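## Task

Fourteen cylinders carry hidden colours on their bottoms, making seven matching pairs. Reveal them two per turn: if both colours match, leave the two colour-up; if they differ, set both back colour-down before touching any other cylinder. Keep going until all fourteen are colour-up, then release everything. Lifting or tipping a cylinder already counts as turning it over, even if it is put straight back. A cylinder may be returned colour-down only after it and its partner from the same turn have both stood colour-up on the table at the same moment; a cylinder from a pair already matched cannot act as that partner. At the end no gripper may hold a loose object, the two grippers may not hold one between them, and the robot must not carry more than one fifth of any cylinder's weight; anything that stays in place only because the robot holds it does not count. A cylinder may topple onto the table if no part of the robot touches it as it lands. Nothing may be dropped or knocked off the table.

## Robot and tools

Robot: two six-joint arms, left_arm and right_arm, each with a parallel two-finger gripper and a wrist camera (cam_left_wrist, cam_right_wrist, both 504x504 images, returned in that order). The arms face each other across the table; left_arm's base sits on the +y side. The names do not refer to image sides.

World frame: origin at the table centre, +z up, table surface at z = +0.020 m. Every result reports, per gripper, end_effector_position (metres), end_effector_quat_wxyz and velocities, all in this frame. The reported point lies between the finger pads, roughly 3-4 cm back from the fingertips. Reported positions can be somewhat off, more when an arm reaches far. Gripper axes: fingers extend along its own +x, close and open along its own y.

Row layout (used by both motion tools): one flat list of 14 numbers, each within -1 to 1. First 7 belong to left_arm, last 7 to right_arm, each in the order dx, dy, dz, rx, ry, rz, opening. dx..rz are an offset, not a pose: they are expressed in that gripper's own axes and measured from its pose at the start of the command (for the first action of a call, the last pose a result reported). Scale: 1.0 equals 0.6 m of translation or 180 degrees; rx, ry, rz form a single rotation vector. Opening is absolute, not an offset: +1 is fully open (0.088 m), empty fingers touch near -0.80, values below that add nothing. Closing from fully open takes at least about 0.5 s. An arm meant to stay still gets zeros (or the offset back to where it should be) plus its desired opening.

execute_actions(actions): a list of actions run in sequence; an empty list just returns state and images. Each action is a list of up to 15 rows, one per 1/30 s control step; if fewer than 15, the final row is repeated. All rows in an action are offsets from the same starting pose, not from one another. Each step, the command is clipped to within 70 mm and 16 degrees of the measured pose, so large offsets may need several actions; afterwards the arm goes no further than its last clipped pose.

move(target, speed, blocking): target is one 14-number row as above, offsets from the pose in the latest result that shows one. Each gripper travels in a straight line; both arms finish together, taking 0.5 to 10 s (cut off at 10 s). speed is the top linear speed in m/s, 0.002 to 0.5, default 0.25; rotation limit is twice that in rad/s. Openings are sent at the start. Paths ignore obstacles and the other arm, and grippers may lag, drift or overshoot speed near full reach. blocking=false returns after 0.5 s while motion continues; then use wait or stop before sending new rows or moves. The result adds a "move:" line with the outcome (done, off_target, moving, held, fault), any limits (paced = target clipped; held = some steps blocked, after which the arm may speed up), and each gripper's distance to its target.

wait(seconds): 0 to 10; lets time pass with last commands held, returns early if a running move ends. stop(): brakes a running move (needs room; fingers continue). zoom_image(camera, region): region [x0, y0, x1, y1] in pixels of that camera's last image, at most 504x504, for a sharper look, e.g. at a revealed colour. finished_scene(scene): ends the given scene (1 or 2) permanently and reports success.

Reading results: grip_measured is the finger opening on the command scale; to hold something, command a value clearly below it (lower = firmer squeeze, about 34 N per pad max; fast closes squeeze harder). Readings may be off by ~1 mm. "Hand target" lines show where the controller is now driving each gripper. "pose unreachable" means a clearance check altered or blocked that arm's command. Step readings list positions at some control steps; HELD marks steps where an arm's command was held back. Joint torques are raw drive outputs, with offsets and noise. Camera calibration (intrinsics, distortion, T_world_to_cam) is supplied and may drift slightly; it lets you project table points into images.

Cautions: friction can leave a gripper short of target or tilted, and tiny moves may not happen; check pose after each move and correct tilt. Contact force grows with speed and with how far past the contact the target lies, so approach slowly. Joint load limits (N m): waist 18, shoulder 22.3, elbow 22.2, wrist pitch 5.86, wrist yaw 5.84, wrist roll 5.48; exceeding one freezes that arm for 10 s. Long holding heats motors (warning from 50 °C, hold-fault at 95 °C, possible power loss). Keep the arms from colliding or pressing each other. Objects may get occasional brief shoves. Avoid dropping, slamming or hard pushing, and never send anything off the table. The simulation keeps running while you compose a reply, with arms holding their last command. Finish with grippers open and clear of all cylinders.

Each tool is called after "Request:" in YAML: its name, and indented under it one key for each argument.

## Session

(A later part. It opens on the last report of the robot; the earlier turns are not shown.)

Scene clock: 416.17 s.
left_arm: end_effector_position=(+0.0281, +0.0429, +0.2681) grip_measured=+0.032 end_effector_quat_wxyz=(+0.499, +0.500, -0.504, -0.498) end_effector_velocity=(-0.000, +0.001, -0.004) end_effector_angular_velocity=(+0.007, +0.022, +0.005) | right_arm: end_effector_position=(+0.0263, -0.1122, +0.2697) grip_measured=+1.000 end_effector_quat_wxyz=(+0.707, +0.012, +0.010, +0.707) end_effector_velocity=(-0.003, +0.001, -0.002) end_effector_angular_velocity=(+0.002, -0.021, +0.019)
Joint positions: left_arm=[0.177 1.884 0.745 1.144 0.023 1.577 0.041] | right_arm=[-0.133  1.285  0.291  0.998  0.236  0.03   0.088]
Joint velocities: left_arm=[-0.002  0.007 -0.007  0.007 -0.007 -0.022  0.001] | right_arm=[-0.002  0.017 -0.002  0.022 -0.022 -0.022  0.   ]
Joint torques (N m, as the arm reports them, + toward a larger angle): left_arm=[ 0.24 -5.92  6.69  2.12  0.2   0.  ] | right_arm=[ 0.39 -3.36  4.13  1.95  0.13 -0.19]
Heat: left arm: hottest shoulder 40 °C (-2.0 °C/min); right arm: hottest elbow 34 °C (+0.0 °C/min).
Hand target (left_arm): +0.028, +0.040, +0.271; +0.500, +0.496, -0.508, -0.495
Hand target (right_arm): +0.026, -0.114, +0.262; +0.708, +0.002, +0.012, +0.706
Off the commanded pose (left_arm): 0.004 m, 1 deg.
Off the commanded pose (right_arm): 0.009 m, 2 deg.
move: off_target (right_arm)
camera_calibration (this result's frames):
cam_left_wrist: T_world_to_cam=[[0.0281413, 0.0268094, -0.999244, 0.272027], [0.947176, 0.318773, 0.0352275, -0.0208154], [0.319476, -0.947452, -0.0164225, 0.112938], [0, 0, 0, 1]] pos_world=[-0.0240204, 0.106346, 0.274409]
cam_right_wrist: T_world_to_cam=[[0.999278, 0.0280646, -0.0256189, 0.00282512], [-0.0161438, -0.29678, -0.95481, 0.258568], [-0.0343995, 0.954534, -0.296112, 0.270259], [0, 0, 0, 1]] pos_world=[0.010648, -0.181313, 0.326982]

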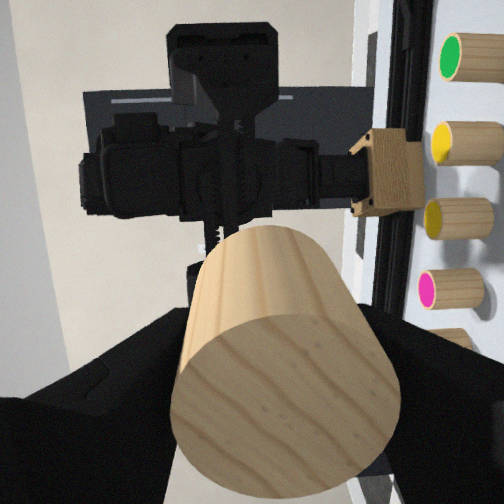

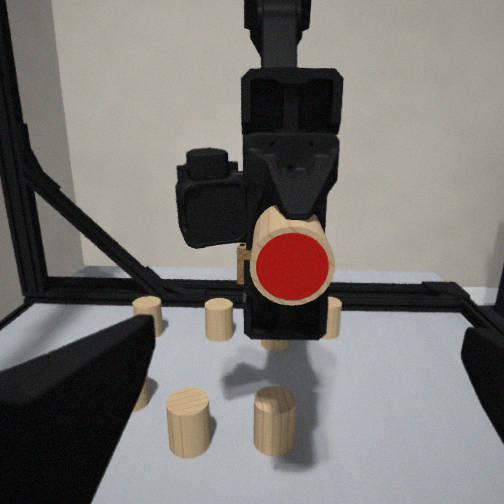

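Request:
move:
  target: [0,0,0,0,0,0,-0.4,0.188,-0.001,-0.010,0,0,0,1]
  speed: 0.15

Request:
move:
  target: [0,0,0,0,0,0,-0.4,0,0,0,0,0,0,-0.4]

Request:
move:
  target: [0,0,0,0,0,0,1,0,0,0,0,0,0,-0.4]

Request:
move:
  target: [0,0,0,0,0,0,1,-0.135,0,0,0,0,0,-0.4]

Request:
move:
  target: [-0.442,-0.182,-0.01,0,0,-0.498,0.5,-0.10,-0.422,-0.235,0,0.503,0,-0.4]
  speed: 0.4

Scene clock: 420.97 s.
left_arm: end_effector_position=(+0.0280, +0.0428, +0.2681) grip_measured=+0.033 end_effector_quat_wxyz=(+0.499, +0.499, -0.504, -0.498) end_effector_velocity=(-0.002, -0.000, +0.000) end_effector_angular_velocity=(+0.002, -0.007, -0.010) | right_arm: end_effector_position=(+0.0265, -0.0029, +0.2661) grip_measured=+1.000 end_effector_quat_wxyz=(+0.707, +0.014, +0.008, +0.707) end_effector_velocity=(-0.000, +0.002, -0.005) end_effector_angular_velocity=(-0.022, -0.025, +0.005)
Joint positions: left_arm=[0.177 1.885 0.746 1.145 0.024 1.577 0.041] | right_arm=[-0.217  1.741  0.682  1.068  0.153  0.03   0.088]
Joint velocities: left_arm=[-0.002 -0.002  0.002 -0.007  0.007  0.007 -0.   ] | right_arm=[-0.002  0.007  0.007 -0.022 -0.007 -0.022  0.   ]
Joint torques (N m, as the arm reports them, + toward a larger angle): left_arm=[-0.03 -6.69  5.4   1.69  0.   -0.04] | right_arm=[-0.28 -5.98  6.84  1.63 -0.1   0.  ]
Heat: left arm: hottest shoulder 40 °C (-2.0 °C/min); right arm: hottest elbow 34 °C (+0.0 °C/min).
Hand target (left_arm): +0.028, +0.043, +0.268; +0.499, +0.500, -0.504, -0.498
Hand target (right_arm): +0.027, +0.001, +0.264; +0.707, +0.012, +0.009, +0.707
Off the commanded pose (left_arm): 0.000 m, 0 deg.
Off the commanded pose (right_arm): 0.004 m, 0 deg.
move: done
camera_calibration (this result's frames):
cam_left_wrist: T_world_to_cam=[[0.0281614, 0.0264176, -0.999254, 0.272012], [0.947298, 0.318425, 0.0351154, -0.0206835], [0.319115, -0.94758, -0.016058, 0.112763], [0, 0, 0, 1]] pos_world=[-0.0240513, 0.106253, 0.274346]
cam_right_wrist: T_world_to_cam=[[0.999287, 0.0278066, -0.0255335, -0.000487268], [-0.0163081, -0.292031, -0.95627, 0.287915], [-0.0340472, 0.956005, -0.291369, 0.163565], [0, 0, 0, 1]] pos_world=[0.0107512, -0.0722751, 0.32297]

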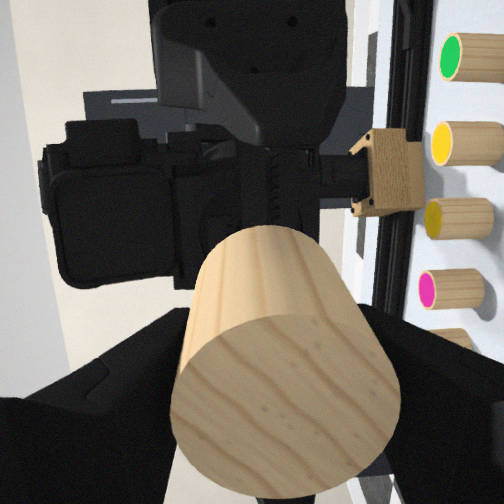

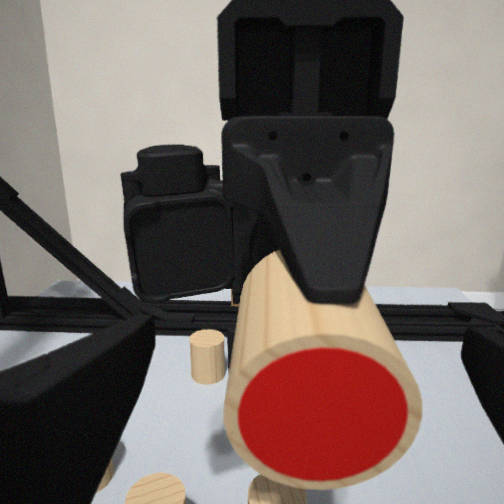

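Scene clock: 421.47 s.
left_arm: end_effector_position=(+0.0283, +0.0428, +0.2681) grip_measured=+0.033 end_effector_quat_wxyz=(+0.499, +0.500, -0.504, -0.497) end_effector_velocity=(-0.002, +0.001, -0.001) end_effector_angular_velocity=(+0.007, -0.007, -0.010) | right_arm: end_effector_position=(+0.0262, -0.0029, +0.2661) grip_measured=+0.024 end_effector_quat_wxyz=(+0.707, +0.014, +0.008, +0.707) end_effector_velocity=(-0.002, -0.000, -0.001) end_effector_angular_velocity=(-0.012, -0.009, +0.010)
Joint positions: left_arm=[0.178 1.885 0.746 1.145 0.023 1.577 0.041] | right_arm=[-0.217  1.741  0.682  1.068  0.152  0.03   0.04 ]
Joint velocities: left_arm=[-0.002 -0.002 -0.002 -0.007  0.007  0.007  0.   ] | right_arm=[ 0.002 -0.007  0.002 -0.022 -0.007 -0.007 -0.   ]
Joint torques (N m, as the arm reports them, + toward a larger angle): left_arm=[ 0.05 -6.65  5.57  1.72  0.02 -0.03] | right_arm=[ 0.04 -7.4   5.41  1.84  0.03 -0.01]
Heat: left arm: hottest shoulder 40 °C (-2.0 °C/min); right arm: hottest elbow 34 °C (+0.0 °C/min).
Hand target (left_arm): +0.028, +0.043, +0.268; +0.499, +0.499, -0.504, -0.498
Hand target (right_arm): +0.026, -0.003, +0.266; +0.707, +0.014, +0.008, +0.707
Off the commanded pose (left_arm): 0.000 m, 0 deg.
Off the commanded pose (right_arm): 0.000 m, 0 deg.
move: done
camera_calibration (this result's frames):
cam_left_wrist: T_world_to_cam=[[0.0281267, 0.0264497, -0.999254, 0.272003], [0.946933, 0.319509, 0.0351112, -0.0210001], [0.320199, -0.947214, -0.0160593, 0.112625], [0, 0, 0, 1]] pos_world=[-0.0238272, 0.106195, 0.274346]
cam_right_wrist: T_world_to_cam=[[0.999255, 0.0289502, -0.0255268, -0.000197499], [-0.0159676, -0.292048, -0.95627, 0.287896], [-0.0351393, 0.955965, -0.291368, 0.1636], [0, 0, 0, 1]] pos_world=[0.0105432, -0.0723105, 0.32297]

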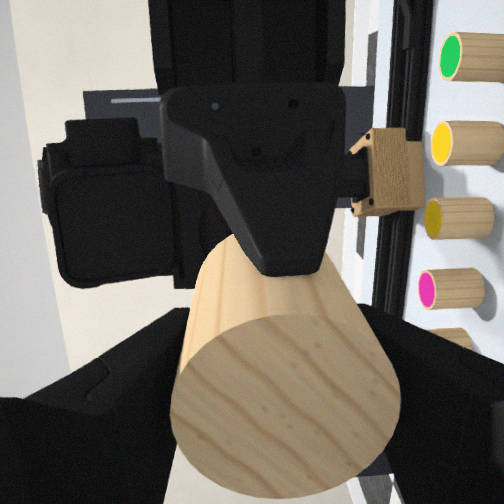

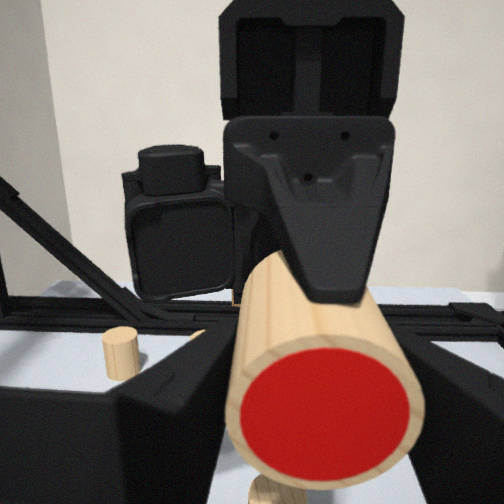

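Scene clock: 422.17 s.
left_arm: end_effector_position=(+0.0283, +0.0428, +0.2681) grip_measured=+1.000 end_effector_quat_wxyz=(+0.499, +0.500, -0.504, -0.497) end_effector_velocity=(-0.000, +0.001, -0.001) end_effector_angular_velocity=(+0.007, +0.022, +0.005) | right_arm: end_effector_position=(+0.0262, -0.0029, +0.2661) grip_measured=+0.024 end_effector_quat_wxyz=(+0.707, +0.014, +0.008, +0.707) end_effector_velocity=(+0.000, -0.000, -0.004) end_effector_angular_velocity=(-0.012, -0.009, +0.005)
Joint positions: left_arm=[0.178 1.885 0.746 1.145 0.023 1.577 0.088] | right_arm=[-0.217  1.741  0.682  1.068  0.152  0.03   0.04 ]
Joint velocities: left_arm=[-0.002 -0.002 -0.002 -0.007 -0.007 -0.022  0.   ] | right_arm=[-0.002  0.002 -0.002 -0.007 -0.007 -0.007 -0.   ]
Joint torques (N m, as the arm reports them, + toward a larger angle): left_arm=[-0.04 -6.51  5.45  1.71  0.   -0.05] | right_arm=[-0.03 -7.4   5.42  1.83  0.01 -0.02]
Heat: left arm: hottest shoulder 40 °C (-2.0 °C/min); right arm: hottest elbow 34 °C (+0.0 °C/min).
Hand target (left_arm): +0.028, +0.043, +0.268; +0.499, +0.500, -0.504, -0.497
Hand target (right_arm): +0.026, -0.003, +0.266; +0.707, +0.014, +0.008, +0.707
Off the commanded pose (left_arm): 0.000 m, 0 deg.
Off the commanded pose (right_arm): 0.000 m, 0 deg.
move: done
camera_calibration (this result's frames):
cam_left_wrist: T_world_to_cam=[[0.0281267, 0.0264497, -0.999254, 0.272003], [0.946933, 0.319509, 0.0351112, -0.0210001], [0.320199, -0.947214, -0.0160593, 0.112625], [0, 0, 0, 1]] pos_world=[-0.0238272, 0.106195, 0.274346]
cam_right_wrist: T_world_to_cam=[[0.999255, 0.0289502, -0.0255268, -0.000197499], [-0.0159676, -0.292048, -0.95627, 0.287896], [-0.0351393, 0.955965, -0.291368, 0.1636], [0, 0, 0, 1]] pos_world=[0.0105432, -0.0723105, 0.32297]

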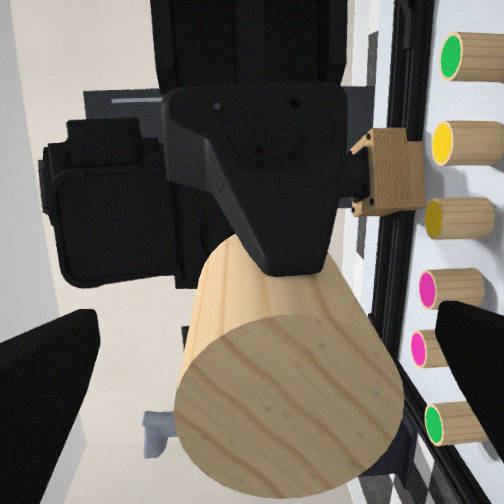

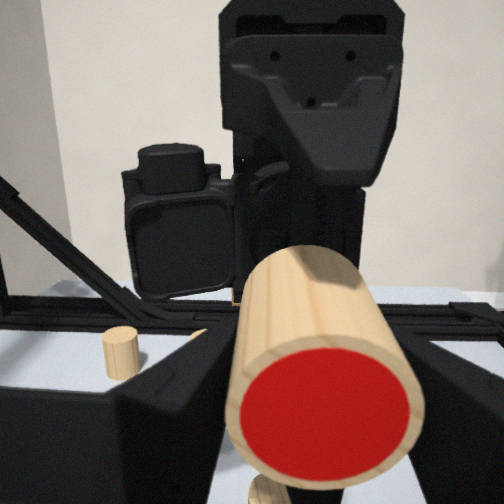

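Scene clock: 423.10 s.
left_arm: end_effector_position=(+0.0283, +0.0428, +0.2681) grip_measured=+1.000 end_effector_quat_wxyz=(+0.499, +0.500, -0.504, -0.497) end_effector_velocity=(-0.000, +0.001, -0.009) end_effector_angular_velocity=(+0.032, +0.023, +0.005) | right_arm: end_effector_position=(+0.0263, -0.0806, +0.2669) grip_measured=+0.024 end_effector_quat_wxyz=(+0.707, +0.016, +0.007, +0.707) end_effector_velocity=(+0.001, -0.003, +0.002) end_effector_angular_velocity=(+0.002, -0.007, -0.005)
Joint positions: left_arm=[0.178 1.885 0.746 1.145 0.023 1.577 0.088] | right_arm=[-0.166  1.459  0.387  1.084  0.202  0.03   0.04 ]
Joint velocities: left_arm=[-0.002  0.002 -0.007 -0.022 -0.007 -0.022  0.   ] | right_arm=[ 0.002 -0.017 -0.007 -0.007  0.007 -0.007 -0.   ]
Joint torques (N m, as the arm reports them, + toward a larger angle): left_arm=[-0.04 -6.61  5.48  1.72 -0.01 -0.01] | right_arm=[ 0.26 -6.2   4.08  1.77  0.15 -0.01]
Heat: left arm: hottest shoulder 40 °C (-2.0 °C/min); right arm: hottest shoulder 33 °C (-1.0 °C/min).
Hand target (left_arm): +0.028, +0.043, +0.268; +0.499, +0.500, -0.504, -0.497
Hand target (right_arm): +0.026, -0.084, +0.266; +0.707, +0.014, +0.008, +0.707
Off the commanded pose (left_arm): 0.000 m, 0 deg.
Off the commanded pose (right_arm): 0.004 m, 0 deg.
move: done
camera_calibration (this result's frames):
cam_left_wrist: T_world_to_cam=[[0.0281267, 0.0264497, -0.999254, 0.272003], [0.946933, 0.319509, 0.0351112, -0.0210001], [0.320199, -0.947214, -0.0160593, 0.112625], [0, 0, 0, 1]] pos_world=[-0.0238272, 0.106195, 0.274346]
cam_right_wrist: T_world_to_cam=[[0.999212, 0.0294296, -0.0266205, 0.0022978], [-0.0170056, -0.288554, -0.957313, 0.266631], [-0.0358548, 0.957011, -0.287826, 0.237272], [0, 0, 0, 1]] pos_world=[0.0107455, -0.150202, 0.323603]

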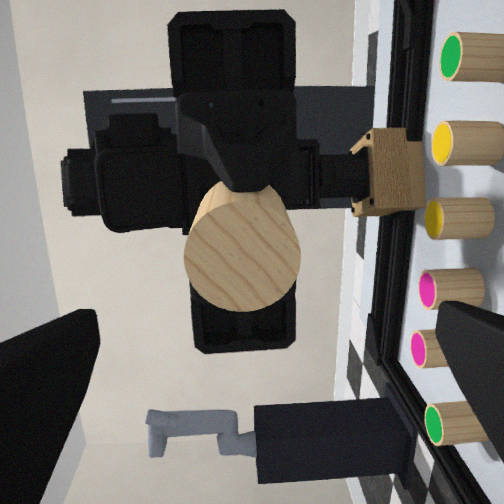

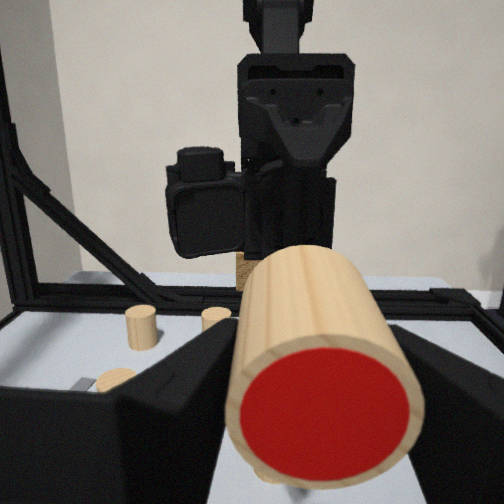

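Scene clock: 425.70 s.
left_arm: end_effector_position=(+0.0325, +0.3088, +0.1560) grip_measured=+0.500 end_effector_quat_wxyz=(+0.006, +0.706, -0.002, -0.708) end_effector_velocity=(+0.001, +0.003, -0.001) end_effector_angular_velocity=(+0.013, -0.007, +0.010) | right_arm: end_effector_position=(+0.2743, -0.1395, +0.1220) grip_measured=+0.024 end_effector_quat_wxyz=(+0.501, -0.491, +0.505, +0.504) end_effector_velocity=(-0.001, -0.005, -0.004) end_effector_angular_velocity=(-0.022, +0.023, -0.000)
Joint positions: left_arm=[ 0.211  1.406  0.761 -0.914  0.005  1.619  0.064] | right_arm=[-0.946  2.031  1.448 -0.991 -0.019 -0.566  0.04 ]
Joint velocities: left_arm=[ 0.002  0.002 -0.002 -0.007 -0.007 -0.007  0.   ] | right_arm=[-0.007  0.012  0.002 -0.022 -0.007 -0.007 -0.   ]
Joint torques (N m, as the arm reports them, + toward a larger angle): left_arm=[ 0.18 -2.95  6.75  0.02 -0.13  0.11] | right_arm=[-0.12 -7.76  6.54 -0.08  0.06 -0.19]
Heat: left arm: hottest shoulder 40 °C (-2.0 °C/min); right arm: hottest elbow 34 °C (+0.0 °C/min).
Hand target (left_arm): +0.034, +0.307, +0.157; +0.006, +0.708, -0.003, -0.706
Hand target (right_arm): +0.276, -0.138, +0.119; +0.497, -0.493, +0.506, +0.503
Off the commanded pose (left_arm): 0.004 m, 1 deg.
Off the commanded pose (right_arm): 0.005 m, 1 deg.
move: done
camera_calibration (this result's frames):
cam_left_wrist: T_world_to_cam=[[0.0155383, 0.999667, 0.020611, -0.306389], [0.947962, -0.0212843, 0.317671, -0.044872], [0.318004, 0.0146023, -0.947977, 0.209823], [0, 0, 0, 1]] pos_world=[-0.0194269, 0.302268, 0.219477]
cam_right_wrist: T_world_to_cam=[[0.998894, -0.0064053, -0.0465782, -0.250086], [0.00748813, -0.956358, 0.292102, -0.137178], [-0.0464164, -0.292128, -0.955252, 0.170869], [0, 0, 0, 1]] pos_world=[0.258768, -0.0828773, 0.191645]

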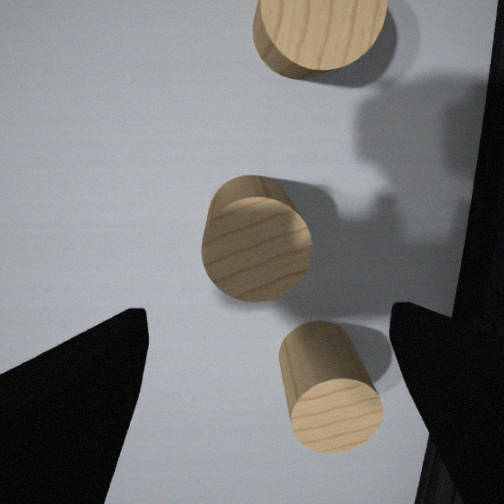

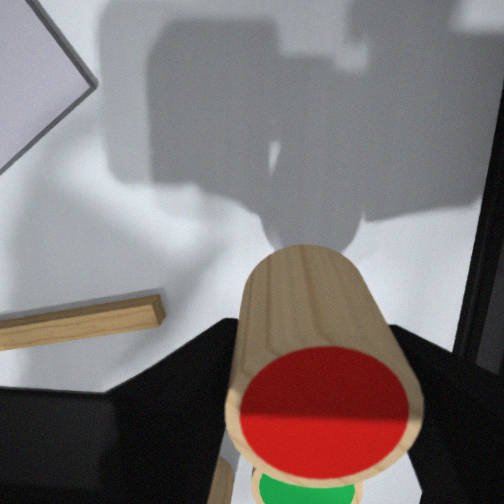

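Request:
move:
  target: [0.148,0,0,0,0,0,0.5,0.08,0,0,0,0.004,-0.005,-0.4]
  speed: 0.1

Request:
move:
  target: [0,0,0,0,0,0,-0.4,0,0,0,0,0,0,0.4]

Request:
move:
  target: [-0.15,0,0,0,0,0,-0.4,-0.15,0,0,0,0,0,0.4]

Request:
move:
  target: [-0.19,0.452,0.009,0,0,0.504,-0.4,-0.16,0.41,0.05,0,-0.497,0,1]
  speed: 0.4

Scene clock: 430.93 s.
left_arm: end_effector_position=(+0.0327, +0.3062, +0.0696) grip_measured=+0.500 end_effector_quat_wxyz=(+0.009, +0.706, -0.005, -0.708) end_effector_velocity=(+0.000, +0.002, -0.003) end_effector_angular_velocity=(+0.008, -0.007, +0.005) | right_arm: end_effector_position=(+0.2763, -0.1355, +0.0816) grip_measured=+0.024 end_effector_quat_wxyz=(+0.508, -0.496, +0.496, +0.500) end_effector_velocity=(-0.001, -0.006, +0.000) end_effector_angular_velocity=(-0.023, +0.006, +0.005)
Joint positions: left_arm=[ 0.211  1.653  0.569 -0.468  0.005  1.619  0.063] | right_arm=[-0.938  2.092  1.368 -0.828 -0.003 -0.562  0.04 ]
Joint velocities: left_arm=[-0.002  0.007 -0.007  0.007 -0.007 -0.007 -0.   ] | right_arm=[-0.002 -0.002 -0.002 -0.022  0.007 -0.007 -0.   ]
Joint torques (N m, as the arm reports them, + toward a larger angle): left_arm=[-0.04 -3.38  3.63  0.45  0.06  0.02] | right_arm=[ 0.32 -8.14  3.72  0.28  0.06  0.16]
Heat: left arm: hottest shoulder 39 °C (-3.0 °C/min); right arm: hottest shoulder 34 °C (+0.0 °C/min).
Hand target (left_arm): +0.033, +0.308, +0.067; +0.006, +0.706, -0.002, -0.709
Hand target (right_arm): +0.273, -0.139, +0.074; +0.501, -0.498, +0.504, +0.496
Off the commanded pose (left_arm): 0.003 m, 0 deg.
Off the commanded pose (right_arm): 0.009 m, 1 deg.
move: off_target (right_arm)
camera_calibration (this result's frames):
cam_left_wrist: T_world_to_cam=[[0.0151499, 0.999801, 0.013001, -0.301473], [0.947838, -0.0185005, 0.318215, -0.0185985], [0.318392, 0.00750194, -0.947929, 0.130097], [0, 0, 0, 1]] pos_world=[-0.0192261, 0.300093, 0.13316]
cam_right_wrist: T_world_to_cam=[[0.999768, -0.00244821, -0.0214016, -0.255688], [0.00374105, -0.95869, 0.284429, -0.120244], [-0.0212139, -0.284443, -0.958458, 0.127884], [0, 0, 0, 1]] pos_world=[0.258791, -0.079527, 0.1513]

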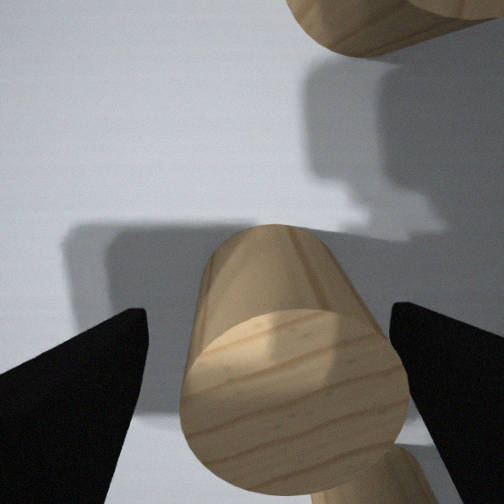

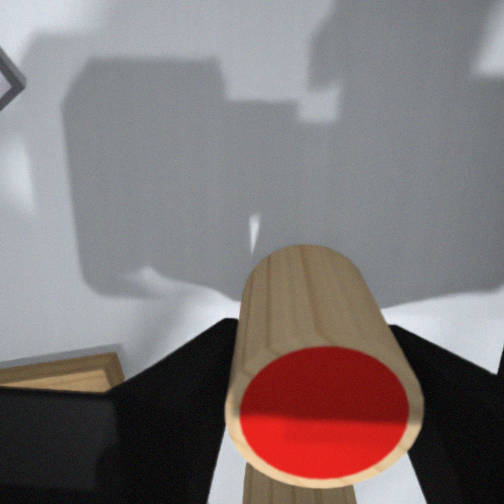

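Scene clock: 431.60 s.
left_arm: end_effector_position=(+0.0327, +0.3065, +0.0696) grip_measured=+0.032 end_effector_quat_wxyz=(+0.009, +0.706, -0.004, -0.708) end_effector_velocity=(-0.002, +0.002, +0.000) end_effector_angular_velocity=(+0.007, +0.008, +0.005) | right_arm: end_effector_position=(+0.2762, -0.1355, +0.0816) grip_measured=+0.398 end_effector_quat_wxyz=(+0.508, -0.496, +0.496, +0.500) end_effector_velocity=(-0.002, -0.004, -0.003) end_effector_angular_velocity=(-0.010, +0.015, +0.005)
Joint positions: left_arm=[ 0.211  1.653  0.569 -0.469  0.005  1.619  0.041] | right_arm=[-0.938  2.092  1.368 -0.828 -0.003 -0.562  0.059]
Joint velocities: left_arm=[-0.002 -0.002 -0.002 -0.007  0.007 -0.007 -0.   ] | right_arm=[-0.002  0.002 -0.007 -0.007 -0.007 -0.007  0.001]
Joint torques (N m, as the arm reports them, + toward a larger angle): left_arm=[-0.03 -3.95  4.21  0.34  0.05  0.  ] | right_arm=[ 0.02 -9.59  5.01  0.12 -0.04 -0.01]
Heat: left arm: hottest shoulder 39 °C (-3.0 °C/min); right arm: hottest shoulder 34 °C (+0.0 °C/min).
Hand target (left_arm): +0.033, +0.306, +0.070; +0.009, +0.706, -0.005, -0.708
Hand target (right_arm): +0.276, -0.135, +0.082; +0.508, -0.496, +0.496, +0.500
Off the commanded pose (left_arm): 0.000 m, 0 deg.
Off the commanded pose (right_arm): 0.000 m, 0 deg.
move: done
camera_calibration (this result's frames):
cam_left_wrist: T_world_to_cam=[[0.015532, 0.999779, 0.0141413, -0.301807], [0.947848, -0.0192252, 0.318141, -0.0183526], [0.318343, 0.00846247, -0.947938, 0.129803], [0, 0, 0, 1]] pos_world=[-0.0192386, 0.300289, 0.133151]
cam_right_wrist: T_world_to_cam=[[0.999761, -0.00243683, -0.0217232, -0.25561], [0.003839, -0.958748, 0.284231, -0.120233], [-0.0215197, -0.284246, -0.95851, 0.128007], [0, 0, 0, 1]] pos_world=[0.258765, -0.0795105, 0.151317]

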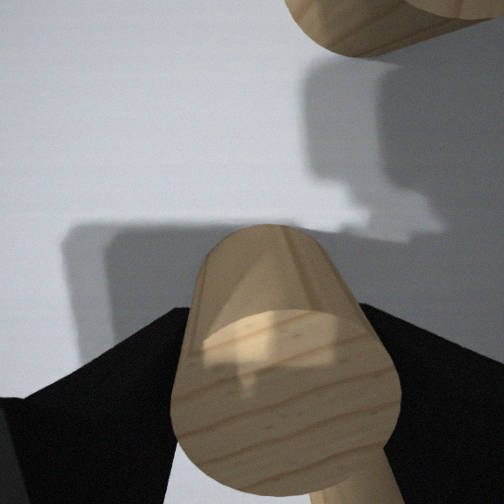

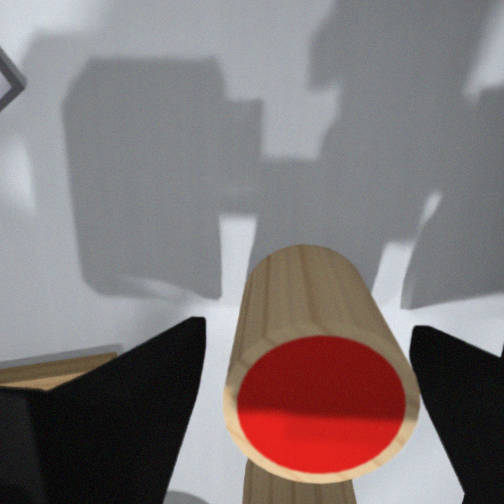

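Scene clock: 432.53 s.
left_arm: end_effector_position=(+0.0325, +0.3106, +0.1549) grip_measured=+0.033 end_effector_quat_wxyz=(+0.003, +0.706, +0.001, -0.709) end_effector_velocity=(+0.003, +0.001, +0.003) end_effector_angular_velocity=(+0.009, -0.021, +0.020) | right_arm: end_effector_position=(+0.2742, -0.1386, +0.1678) grip_measured=+0.400 end_effector_quat_wxyz=(+0.504, -0.496, +0.499, +0.500) end_effector_velocity=(-0.007, -0.004, +0.001) end_effector_angular_velocity=(-0.015, +0.036, -0.005)
Joint positions: left_arm=[ 0.211  1.409  0.759 -0.919  0.005  1.619  0.041] | right_arm=[-0.938  1.98   1.563 -1.146 -0.003 -0.562  0.059]
Joint velocities: left_arm=[-0.002 -0.002  0.012 -0.022 -0.022 -0.022 -0.   ] | right_arm=[ 0.002 -0.002  0.002 -0.037 -0.022  0.007  0.   ]
Joint torques (N m, as the arm reports them, + toward a larger angle): left_arm=[-0.12 -4.4   6.75 -0.01  0.05  0.01] | right_arm=[-0.03 -9.58  7.01 -0.06 -0.04 -0.04]
Heat: left arm: hottest shoulder 39 °C (-3.0 °C/min); right arm: hottest shoulder 35 °C (+1.0 °C/min).
Hand target (left_arm): +0.033, +0.307, +0.159; +0.009, +0.706, -0.004, -0.708
Hand target (right_arm): +0.276, -0.137, +0.172; +0.508, -0.496, +0.496, +0.500
Off the commanded pose (left_arm): 0.005 m, 1 deg.
Off the commanded pose (right_arm): 0.004 m, 1 deg.
move: done
camera_calibration (this result's frames):
cam_left_wrist: T_world_to_cam=[[0.0155513, 0.999425, 0.0301199, -0.309549], [0.948126, -0.0243056, 0.316966, -0.0434482], [0.317516, 0.0236282, -0.947959, 0.206034], [0, 0, 0, 1]] pos_world=[-0.0194109, 0.303447, 0.218407]
cam_right_wrist: T_world_to_cam=[[0.999625, -0.00264919, -0.0272584, -0.250785], [0.00544205, -0.956248, 0.292507, -0.149252], [-0.0268407, -0.292546, -0.955875, 0.209623], [0, 0, 0, 1]] pos_world=[0.257129, -0.0820617, 0.237195]

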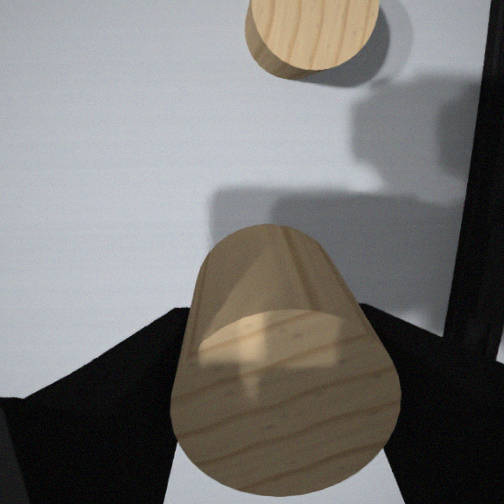

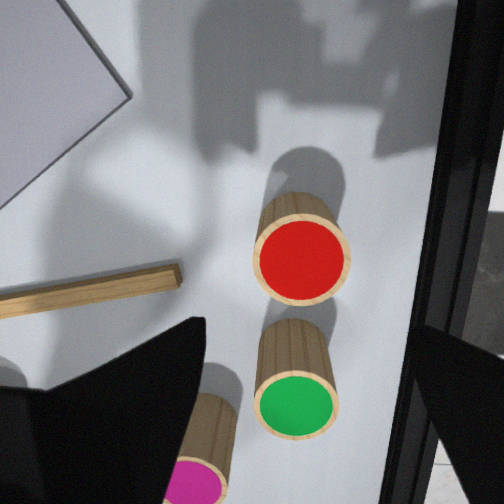

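Scene clock: 435.13 s.
left_arm: end_effector_position=(+0.0291, +0.0430, +0.2672) grip_measured=+0.033 end_effector_quat_wxyz=(+0.500, +0.500, -0.502, -0.498) end_effector_velocity=(-0.000, -0.001, -0.001) end_effector_angular_velocity=(-0.002, +0.007, +0.005) | right_arm: end_effector_position=(+0.0287, -0.1083, +0.2727) grip_measured=+1.000 end_effector_quat_wxyz=(+0.707, +0.015, +0.002, +0.707) end_effector_velocity=(-0.001, -0.001, -0.007) end_effector_angular_velocity=(-0.017, -0.011, -0.000)
Joint positions: left_arm=[0.179 1.886 0.744 1.145 0.022 1.574 0.041] | right_arm=[-0.15   1.304  0.301  1.022  0.218  0.019  0.088]
Joint velocities: left_arm=[-0.002  0.007  0.002  0.007 -0.007 -0.007 -0.   ] | right_arm=[ 0.007  0.012 -0.012  0.007  0.007 -0.007  0.   ]
Joint torques (N m, as the arm reports them, + toward a larger angle): left_arm=[-0.23 -6.01  6.66  2.09 -0.04 -0.13] | right_arm=[ 0.34 -3.41  4.11  1.98  0.1  -0.19]
Heat: left arm: hottest shoulder 39 °C (-3.0 °C/min); right arm: hottest shoulder 35 °C (+1.0 °C/min).
Hand target (left_arm): +0.028, +0.040, +0.269; +0.503, +0.496, -0.504, -0.497
Hand target (right_arm): +0.028, -0.110, +0.265; +0.707, +0.004, +0.004, +0.707
Off the commanded pose (left_arm): 0.004 m, 1 deg.
Off the commanded pose (right_arm): 0.009 m, 2 deg.
move: off_target (right_arm)
camera_calibration (this result's frames):
cam_left_wrist: T_world_to_cam=[[0.0249821, 0.0284084, -0.999284, 0.271124], [0.946431, 0.321235, 0.032793, -0.0212049], [0.321937, -0.946573, -0.0188614, 0.113195], [0, 0, 0, 1]] pos_world=[-0.0231461, 0.106257, 0.27376]
cam_right_wrist: T_world_to_cam=[[0.999406, 0.0297857, -0.017357, -0.00158165], [-0.00823893, -0.282526, -0.959224, 0.265151], [-0.033475, 0.958797, -0.282113, 0.264166], [0, 0, 0, 1]] pos_world=[0.0126082, -0.178322, 0.328836]

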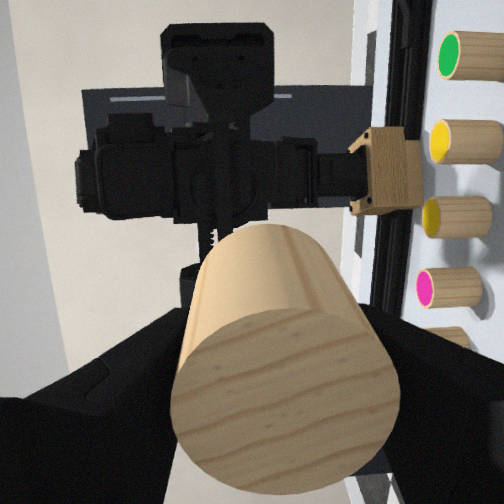

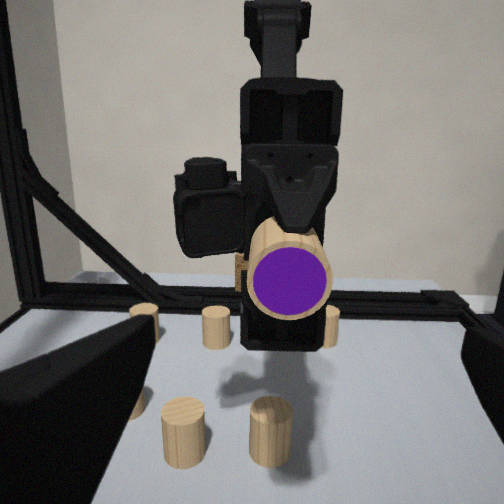

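Request:
move:
  target: [0,0,0,0,0,0,-0.4,0.182,0.003,-0.019,0,0,0,1]
  speed: 0.15

Request:
move:
  target: [0,0,0,0,0,0,-0.4,0,0,0,0,0,0,-0.4]

Request:
move:
  target: [0,0,0,0,0,0,1,0,0,0,0,0,0,-0.4]

Request:
move:
  target: [-0.097,0,0,0,0,0,1,-0.135,0,0,0,0,0,-0.4]

Request:
move:
  target: [0,0,0,0,0,0,1,-0.07,0.04,-0.245,0,0.507,0,-0.4]
  speed: 0.4

Scene clock: 440.20 s.
left_arm: end_effector_position=(+0.0291, +0.0428, +0.2668) grip_measured=+0.032 end_effector_quat_wxyz=(+0.500, +0.500, -0.502, -0.498) end_effector_velocity=(-0.002, +0.001, -0.001) end_effector_angular_velocity=(+0.007, -0.007, +0.000) | right_arm: end_effector_position=(+0.0262, -0.0025, +0.2654) grip_measured=+1.000 end_effector_quat_wxyz=(+0.707, +0.016, -0.000, +0.707) end_effector_velocity=(+0.002, +0.002, -0.002) end_effector_angular_velocity=(-0.007, +0.006, -0.010)
Joint positions: left_arm=[0.179 1.887 0.745 1.146 0.022 1.574 0.041] | right_arm=[-0.217  1.756  0.678  1.102  0.152  0.018  0.088]
Joint velocities: left_arm=[-0.007 -0.002 -0.002 -0.007 -0.007  0.007  0.   ] | right_arm=[-0.002  0.007  0.007 -0.007  0.007  0.007  0.   ]
Joint torques (N m, as the arm reports them, + toward a larger angle): left_arm=[-0.06 -6.77  5.36  1.67  0.   -0.05] | right_arm=[-0.11 -6.16  6.65  1.65 -0.15  0.02]
Heat: left arm: hottest shoulder 39 °C (-2.0 °C/min); right arm: hottest shoulder 34 °C (+0.0 °C/min).
Hand target (left_arm): +0.029, +0.043, +0.267; +0.500, +0.500, -0.502, -0.498
Hand target (right_arm): +0.027, +0.001, +0.263; +0.707, +0.015, +0.001, +0.707
Off the commanded pose (left_arm): 0.000 m, 0 deg.
Off the commanded pose (right_arm): 0.004 m, 0 deg.
move: done
camera_calibration (this result's frames):
cam_left_wrist: T_world_to_cam=[[0.0245923, 0.0287894, -0.999283, 0.270736], [0.946445, 0.321222, 0.0325464, -0.0210792], [0.321928, -0.946566, -0.019348, 0.113168], [0, 0, 0, 1]] pos_world=[-0.0231399, 0.106098, 0.273417]
cam_right_wrist: T_world_to_cam=[[0.999444, 0.0290803, -0.0162829, -0.0027344], [-0.00756204, -0.277953, -0.960565, 0.288333], [-0.0324594, 0.960154, -0.277579, 0.159253], [0, 0, 0, 1]] pos_world=[0.0100825, -0.0726848, 0.321123]

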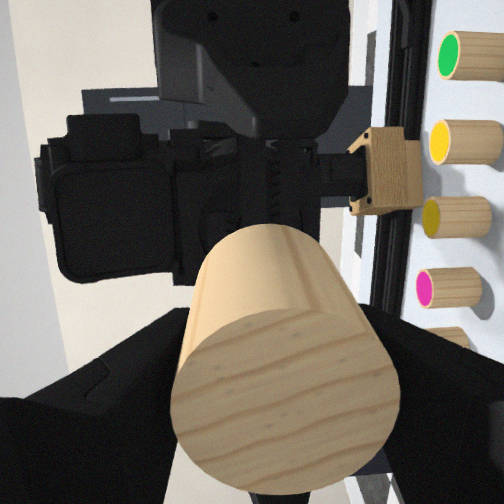

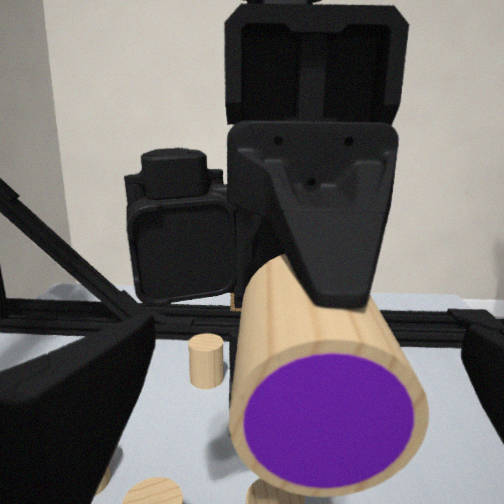

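Scene clock: 440.70 s.
left_arm: end_effector_position=(+0.0289, +0.0428, +0.2668) grip_measured=+0.032 end_effector_quat_wxyz=(+0.500, +0.500, -0.502, -0.499) end_effector_velocity=(-0.000, +0.001, -0.001) end_effector_angular_velocity=(+0.007, +0.008, +0.005) | right_arm: end_effector_position=(+0.0265, -0.0024, +0.2654) grip_measured=+0.026 end_effector_quat_wxyz=(+0.707, +0.016, -0.000, +0.707) end_effector_velocity=(-0.002, -0.000, -0.000) end_effector_angular_velocity=(+0.003, +0.007, +0.020)
Joint positions: left_arm=[0.179 1.887 0.745 1.146 0.023 1.574 0.041] | right_arm=[-0.217  1.756  0.678  1.102  0.152  0.018  0.04 ]
Joint velocities: left_arm=[-0.002 -0.002 -0.002 -0.007 -0.007 -0.007 -0.   ] | right_arm=[-0.002  0.002 -0.002  0.007 -0.022  0.007 -0.   ]
Joint torques (N m, as the arm reports them, + toward a larger angle): left_arm=[-0.04 -6.65  5.46  1.72 -0.01 -0.06] | right_arm=[ 0.12 -7.48  5.37  1.85 -0.01 -0.01]
Heat: left arm: hottest shoulder 39 °C (-2.0 °C/min); right arm: hottest shoulder 34 °C (+0.0 °C/min).
Hand target (left_arm): +0.029, +0.043, +0.267; +0.500, +0.500, -0.502, -0.498
Hand target (right_arm): +0.026, -0.002, +0.265; +0.707, +0.016, -0.001, +0.707
Off the commanded pose (left_arm): 0.000 m, 0 deg.
Off the commanded pose (right_arm): 0.000 m, 0 deg.
move: done
camera_calibration (this result's frames):
cam_left_wrist: T_world_to_cam=[[0.0246156, 0.0287707, -0.999283, 0.270742], [0.946689, 0.320499, 0.0325477, -0.0208284], [0.321206, -0.946812, -0.0193476, 0.113274], [0, 0, 0, 1]] pos_world=[-0.0233308, 0.106135, 0.273417]
cam_right_wrist: T_world_to_cam=[[0.999466, 0.0283178, -0.0162919, -0.0029647], [-0.00778264, -0.277948, -0.960564, 0.288345], [-0.0317294, 0.960178, -0.27758, 0.159225], [0, 0, 0, 1]] pos_world=[0.0102593, -0.0726549, 0.321123]

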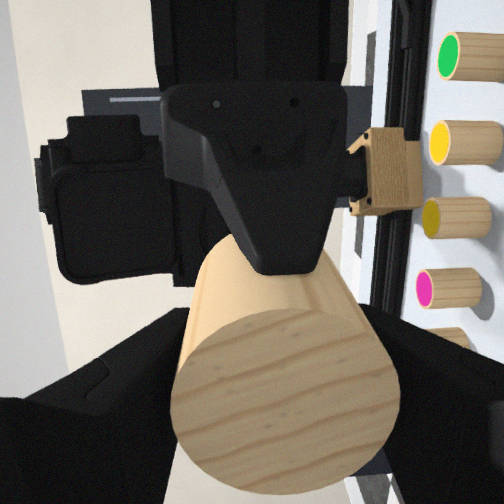

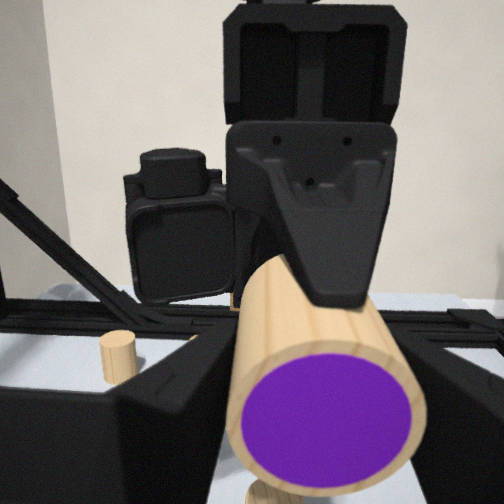

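Scene clock: 441.40 s.
left_arm: end_effector_position=(+0.0289, +0.0428, +0.2668) grip_measured=+1.000 end_effector_quat_wxyz=(+0.500, +0.500, -0.502, -0.499) end_effector_velocity=(-0.000, +0.001, -0.001) end_effector_angular_velocity=(+0.007, +0.008, +0.005) | right_arm: end_effector_position=(+0.0265, -0.0024, +0.2654) grip_measured=+0.025 end_effector_quat_wxyz=(+0.707, +0.016, -0.000, +0.707) end_effector_velocity=(+0.000, -0.000, -0.001) end_effector_angular_velocity=(-0.007, -0.009, +0.005)
Joint positions: left_arm=[0.179 1.887 0.745 1.146 0.023 1.574 0.088] | right_arm=[-0.217  1.756  0.678  1.102  0.152  0.018  0.04 ]
Joint velocities: left_arm=[-0.002 -0.002 -0.002 -0.007 -0.007 -0.007  0.   ] | right_arm=[-0.002 -0.002 -0.002 -0.007 -0.007 -0.007 -0.   ]
Joint torques (N m, as the arm reports them, + toward a larger angle): left_arm=[-0.13 -6.61  5.39  1.74  0.   -0.02] | right_arm=[ 0.06 -7.42  5.4   1.84  0.   -0.01]
Heat: left arm: hottest shoulder 39 °C (-2.0 °C/min); right arm: hottest shoulder 34 °C (+0.0 °C/min).
Hand target (left_arm): +0.029, +0.043, +0.267; +0.500, +0.500, -0.502, -0.499
Hand target (right_arm): +0.026, -0.002, +0.265; +0.707, +0.016, -0.000, +0.707
Off the commanded pose (left_arm): 0.000 m, 0 deg.
Off the commanded pose (right_arm): 0.000 m, 0 deg.
move: done
camera_calibration (this result's frames):
cam_left_wrist: T_world_to_cam=[[0.0246156, 0.0287707, -0.999283, 0.270742], [0.946689, 0.320499, 0.0325477, -0.0208284], [0.321206, -0.946812, -0.0193476, 0.113274], [0, 0, 0, 1]] pos_world=[-0.0233308, 0.106135, 0.273417]
cam_right_wrist: T_world_to_cam=[[0.999466, 0.0283178, -0.0162919, -0.0029647], [-0.00778264, -0.277948, -0.960564, 0.288345], [-0.0317294, 0.960178, -0.27758, 0.159225], [0, 0, 0, 1]] pos_world=[0.0102593, -0.0726549, 0.321123]

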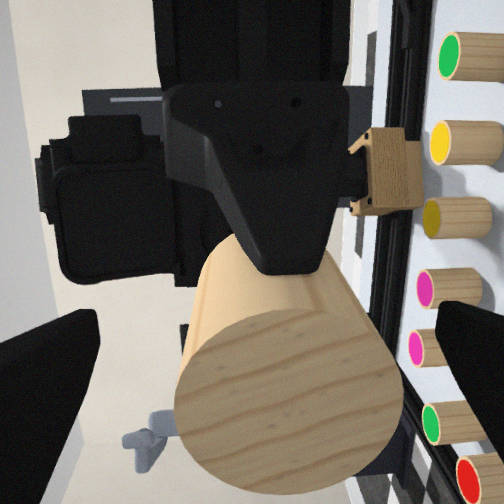

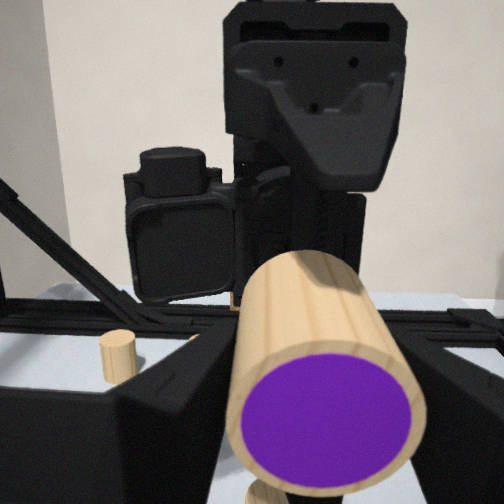

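Scene clock: 442.33 s.
left_arm: end_effector_position=(+0.0281, +0.0991, +0.2638) grip_measured=+1.000 end_effector_quat_wxyz=(+0.498, +0.502, -0.499, -0.500) end_effector_velocity=(+0.000, +0.002, -0.001) end_effector_angular_velocity=(+0.007, -0.007, +0.005) | right_arm: end_effector_position=(+0.0264, -0.0802, +0.2647) grip_measured=+0.025 end_effector_quat_wxyz=(+0.707, +0.018, -0.001, +0.707) end_effector_velocity=(+0.001, -0.003, -0.000) end_effector_angular_velocity=(-0.002, -0.008, +0.005)
Joint positions: left_arm=[0.18  1.727 0.51  1.212 0.023 1.574 0.088] | right_arm=[-0.167  1.486  0.379  1.135  0.202  0.018  0.04 ]
Joint velocities: left_arm=[-0.002 -0.007 -0.007 -0.007 -0.007  0.007  0.   ] | right_arm=[-0.002 -0.017 -0.012 -0.007 -0.007 -0.007 -0.   ]
Joint torques (N m, as the arm reports them, + toward a larger angle): left_arm=[ 0.2  -6.42  4.49  2.    0.13 -0.04] | right_arm=[ 0.24 -6.21  4.    1.72  0.11 -0.03]
Heat: left arm: hottest shoulder 39 °C (-2.0 °C/min); right arm: hottest shoulder 34 °C (+0.0 °C/min).
Hand target (left_arm): +0.029, +0.101, +0.267; +0.500, +0.500, -0.502, -0.498
Hand target (right_arm): +0.026, -0.083, +0.264; +0.707, +0.016, -0.000, +0.707
Off the commanded pose (left_arm): 0.004 m, 0 deg.
Off the commanded pose (right_arm): 0.003 m, 0 deg.
move: done
camera_calibration (this result's frames):
cam_left_wrist: T_world_to_cam=[[0.024388, 0.0371819, -0.999011, 0.26524], [0.946329, 0.321299, 0.0350602, -0.0387597], [0.322285, -0.946248, -0.0273505, 0.16871], [0, 0, 0, 1]] pos_world=[-0.0241621, 0.162233, 0.270951]
cam_right_wrist: T_world_to_cam=[[0.999412, 0.0291505, -0.0180503, -0.000218914], [-0.00934529, -0.274922, -0.961421, 0.266628], [-0.0329884, 0.961025, -0.274488, 0.232959], [0, 0, 0, 1]] pos_world=[0.0103954, -0.150571, 0.320282]

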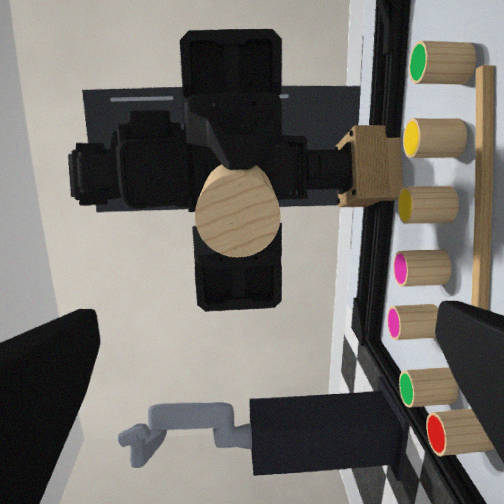

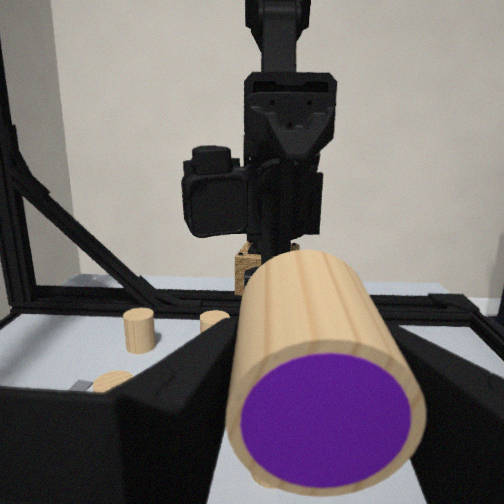

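Scene clock: 444.80 s.
left_arm: end_effector_position=(+0.0281, +0.0991, +0.2638) grip_measured=+1.000 end_effector_quat_wxyz=(+0.498, +0.502, -0.499, -0.500) end_effector_velocity=(+0.002, +0.000, -0.003) end_effector_angular_velocity=(+0.012, +0.022, +0.020) | right_arm: end_effector_position=(+0.0001, -0.1201, +0.1186) grip_measured=+0.024 end_effector_quat_wxyz=(+0.501, -0.493, +0.501, +0.506) end_effector_velocity=(-0.000, +0.000, +0.005) end_effector_angular_velocity=(-0.014, +0.005, -0.010)
Joint positions: left_arm=[0.18  1.727 0.51  1.212 0.023 1.574 0.088] | right_arm=[-0.161  1.909  1.259 -0.905 -0.01   0.211  0.04 ]
Joint velocities: left_arm=[-0.002  0.002 -0.002 -0.007 -0.022 -0.022  0.   ] | right_arm=[-0.002  0.002  0.027 -0.037 -0.007  0.007 -0.   ]
Joint torques (N m, as the arm reports them, + toward a larger angle): left_arm=[-0.01 -5.38  5.19  1.77  0.   -0.01] | right_arm=[-0.16 -7.    6.52 -0.09 -0.08  0.03]
Heat: left arm: hottest shoulder 39 °C (-2.0 °C/min); right arm: hottest shoulder 34 °C (+0.0 °C/min).
Hand target (left_arm): +0.028, +0.099, +0.264; +0.498, +0.502, -0.499, -0.500
Hand target (right_arm): +0.000, -0.118, +0.117; +0.499, -0.493, +0.504, +0.503
Off the commanded pose (left_arm): 0.000 m, 0 deg.
Off the commanded pose (right_arm): 0.003 m, 1 deg.
move: done
camera_calibration (this result's frames):
cam_left_wrist: T_world_to_cam=[[0.024388, 0.0371819, -0.999011, 0.26524], [0.946329, 0.321299, 0.0350602, -0.0387597], [0.322285, -0.946248, -0.0273505, 0.16871], [0, 0, 0, 1]] pos_world=[-0.0241621, 0.162233, 0.270951]
cam_right_wrist: T_world_to_cam=[[0.999112, 0.00221334, -0.0420791, 0.0242404], [0.0142516, -0.957519, 0.288019, -0.115204], [-0.039654, -0.288363, -0.9567, 0.161183], [0, 0, 0, 1]] pos_world=[-0.0161855, -0.0638844, 0.188405]

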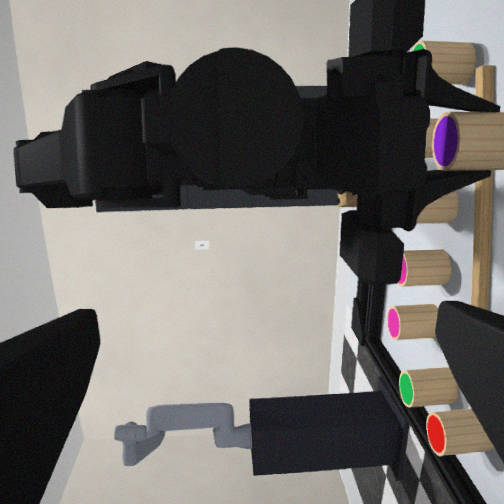

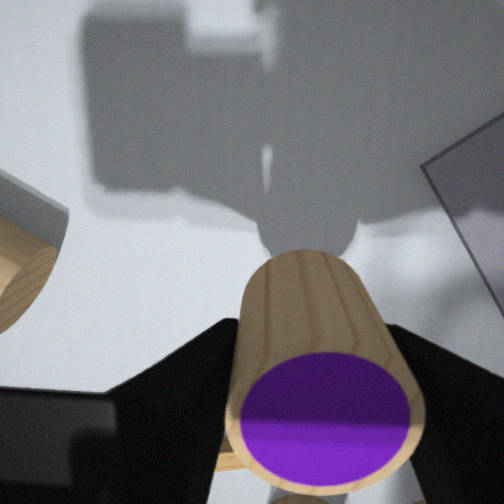

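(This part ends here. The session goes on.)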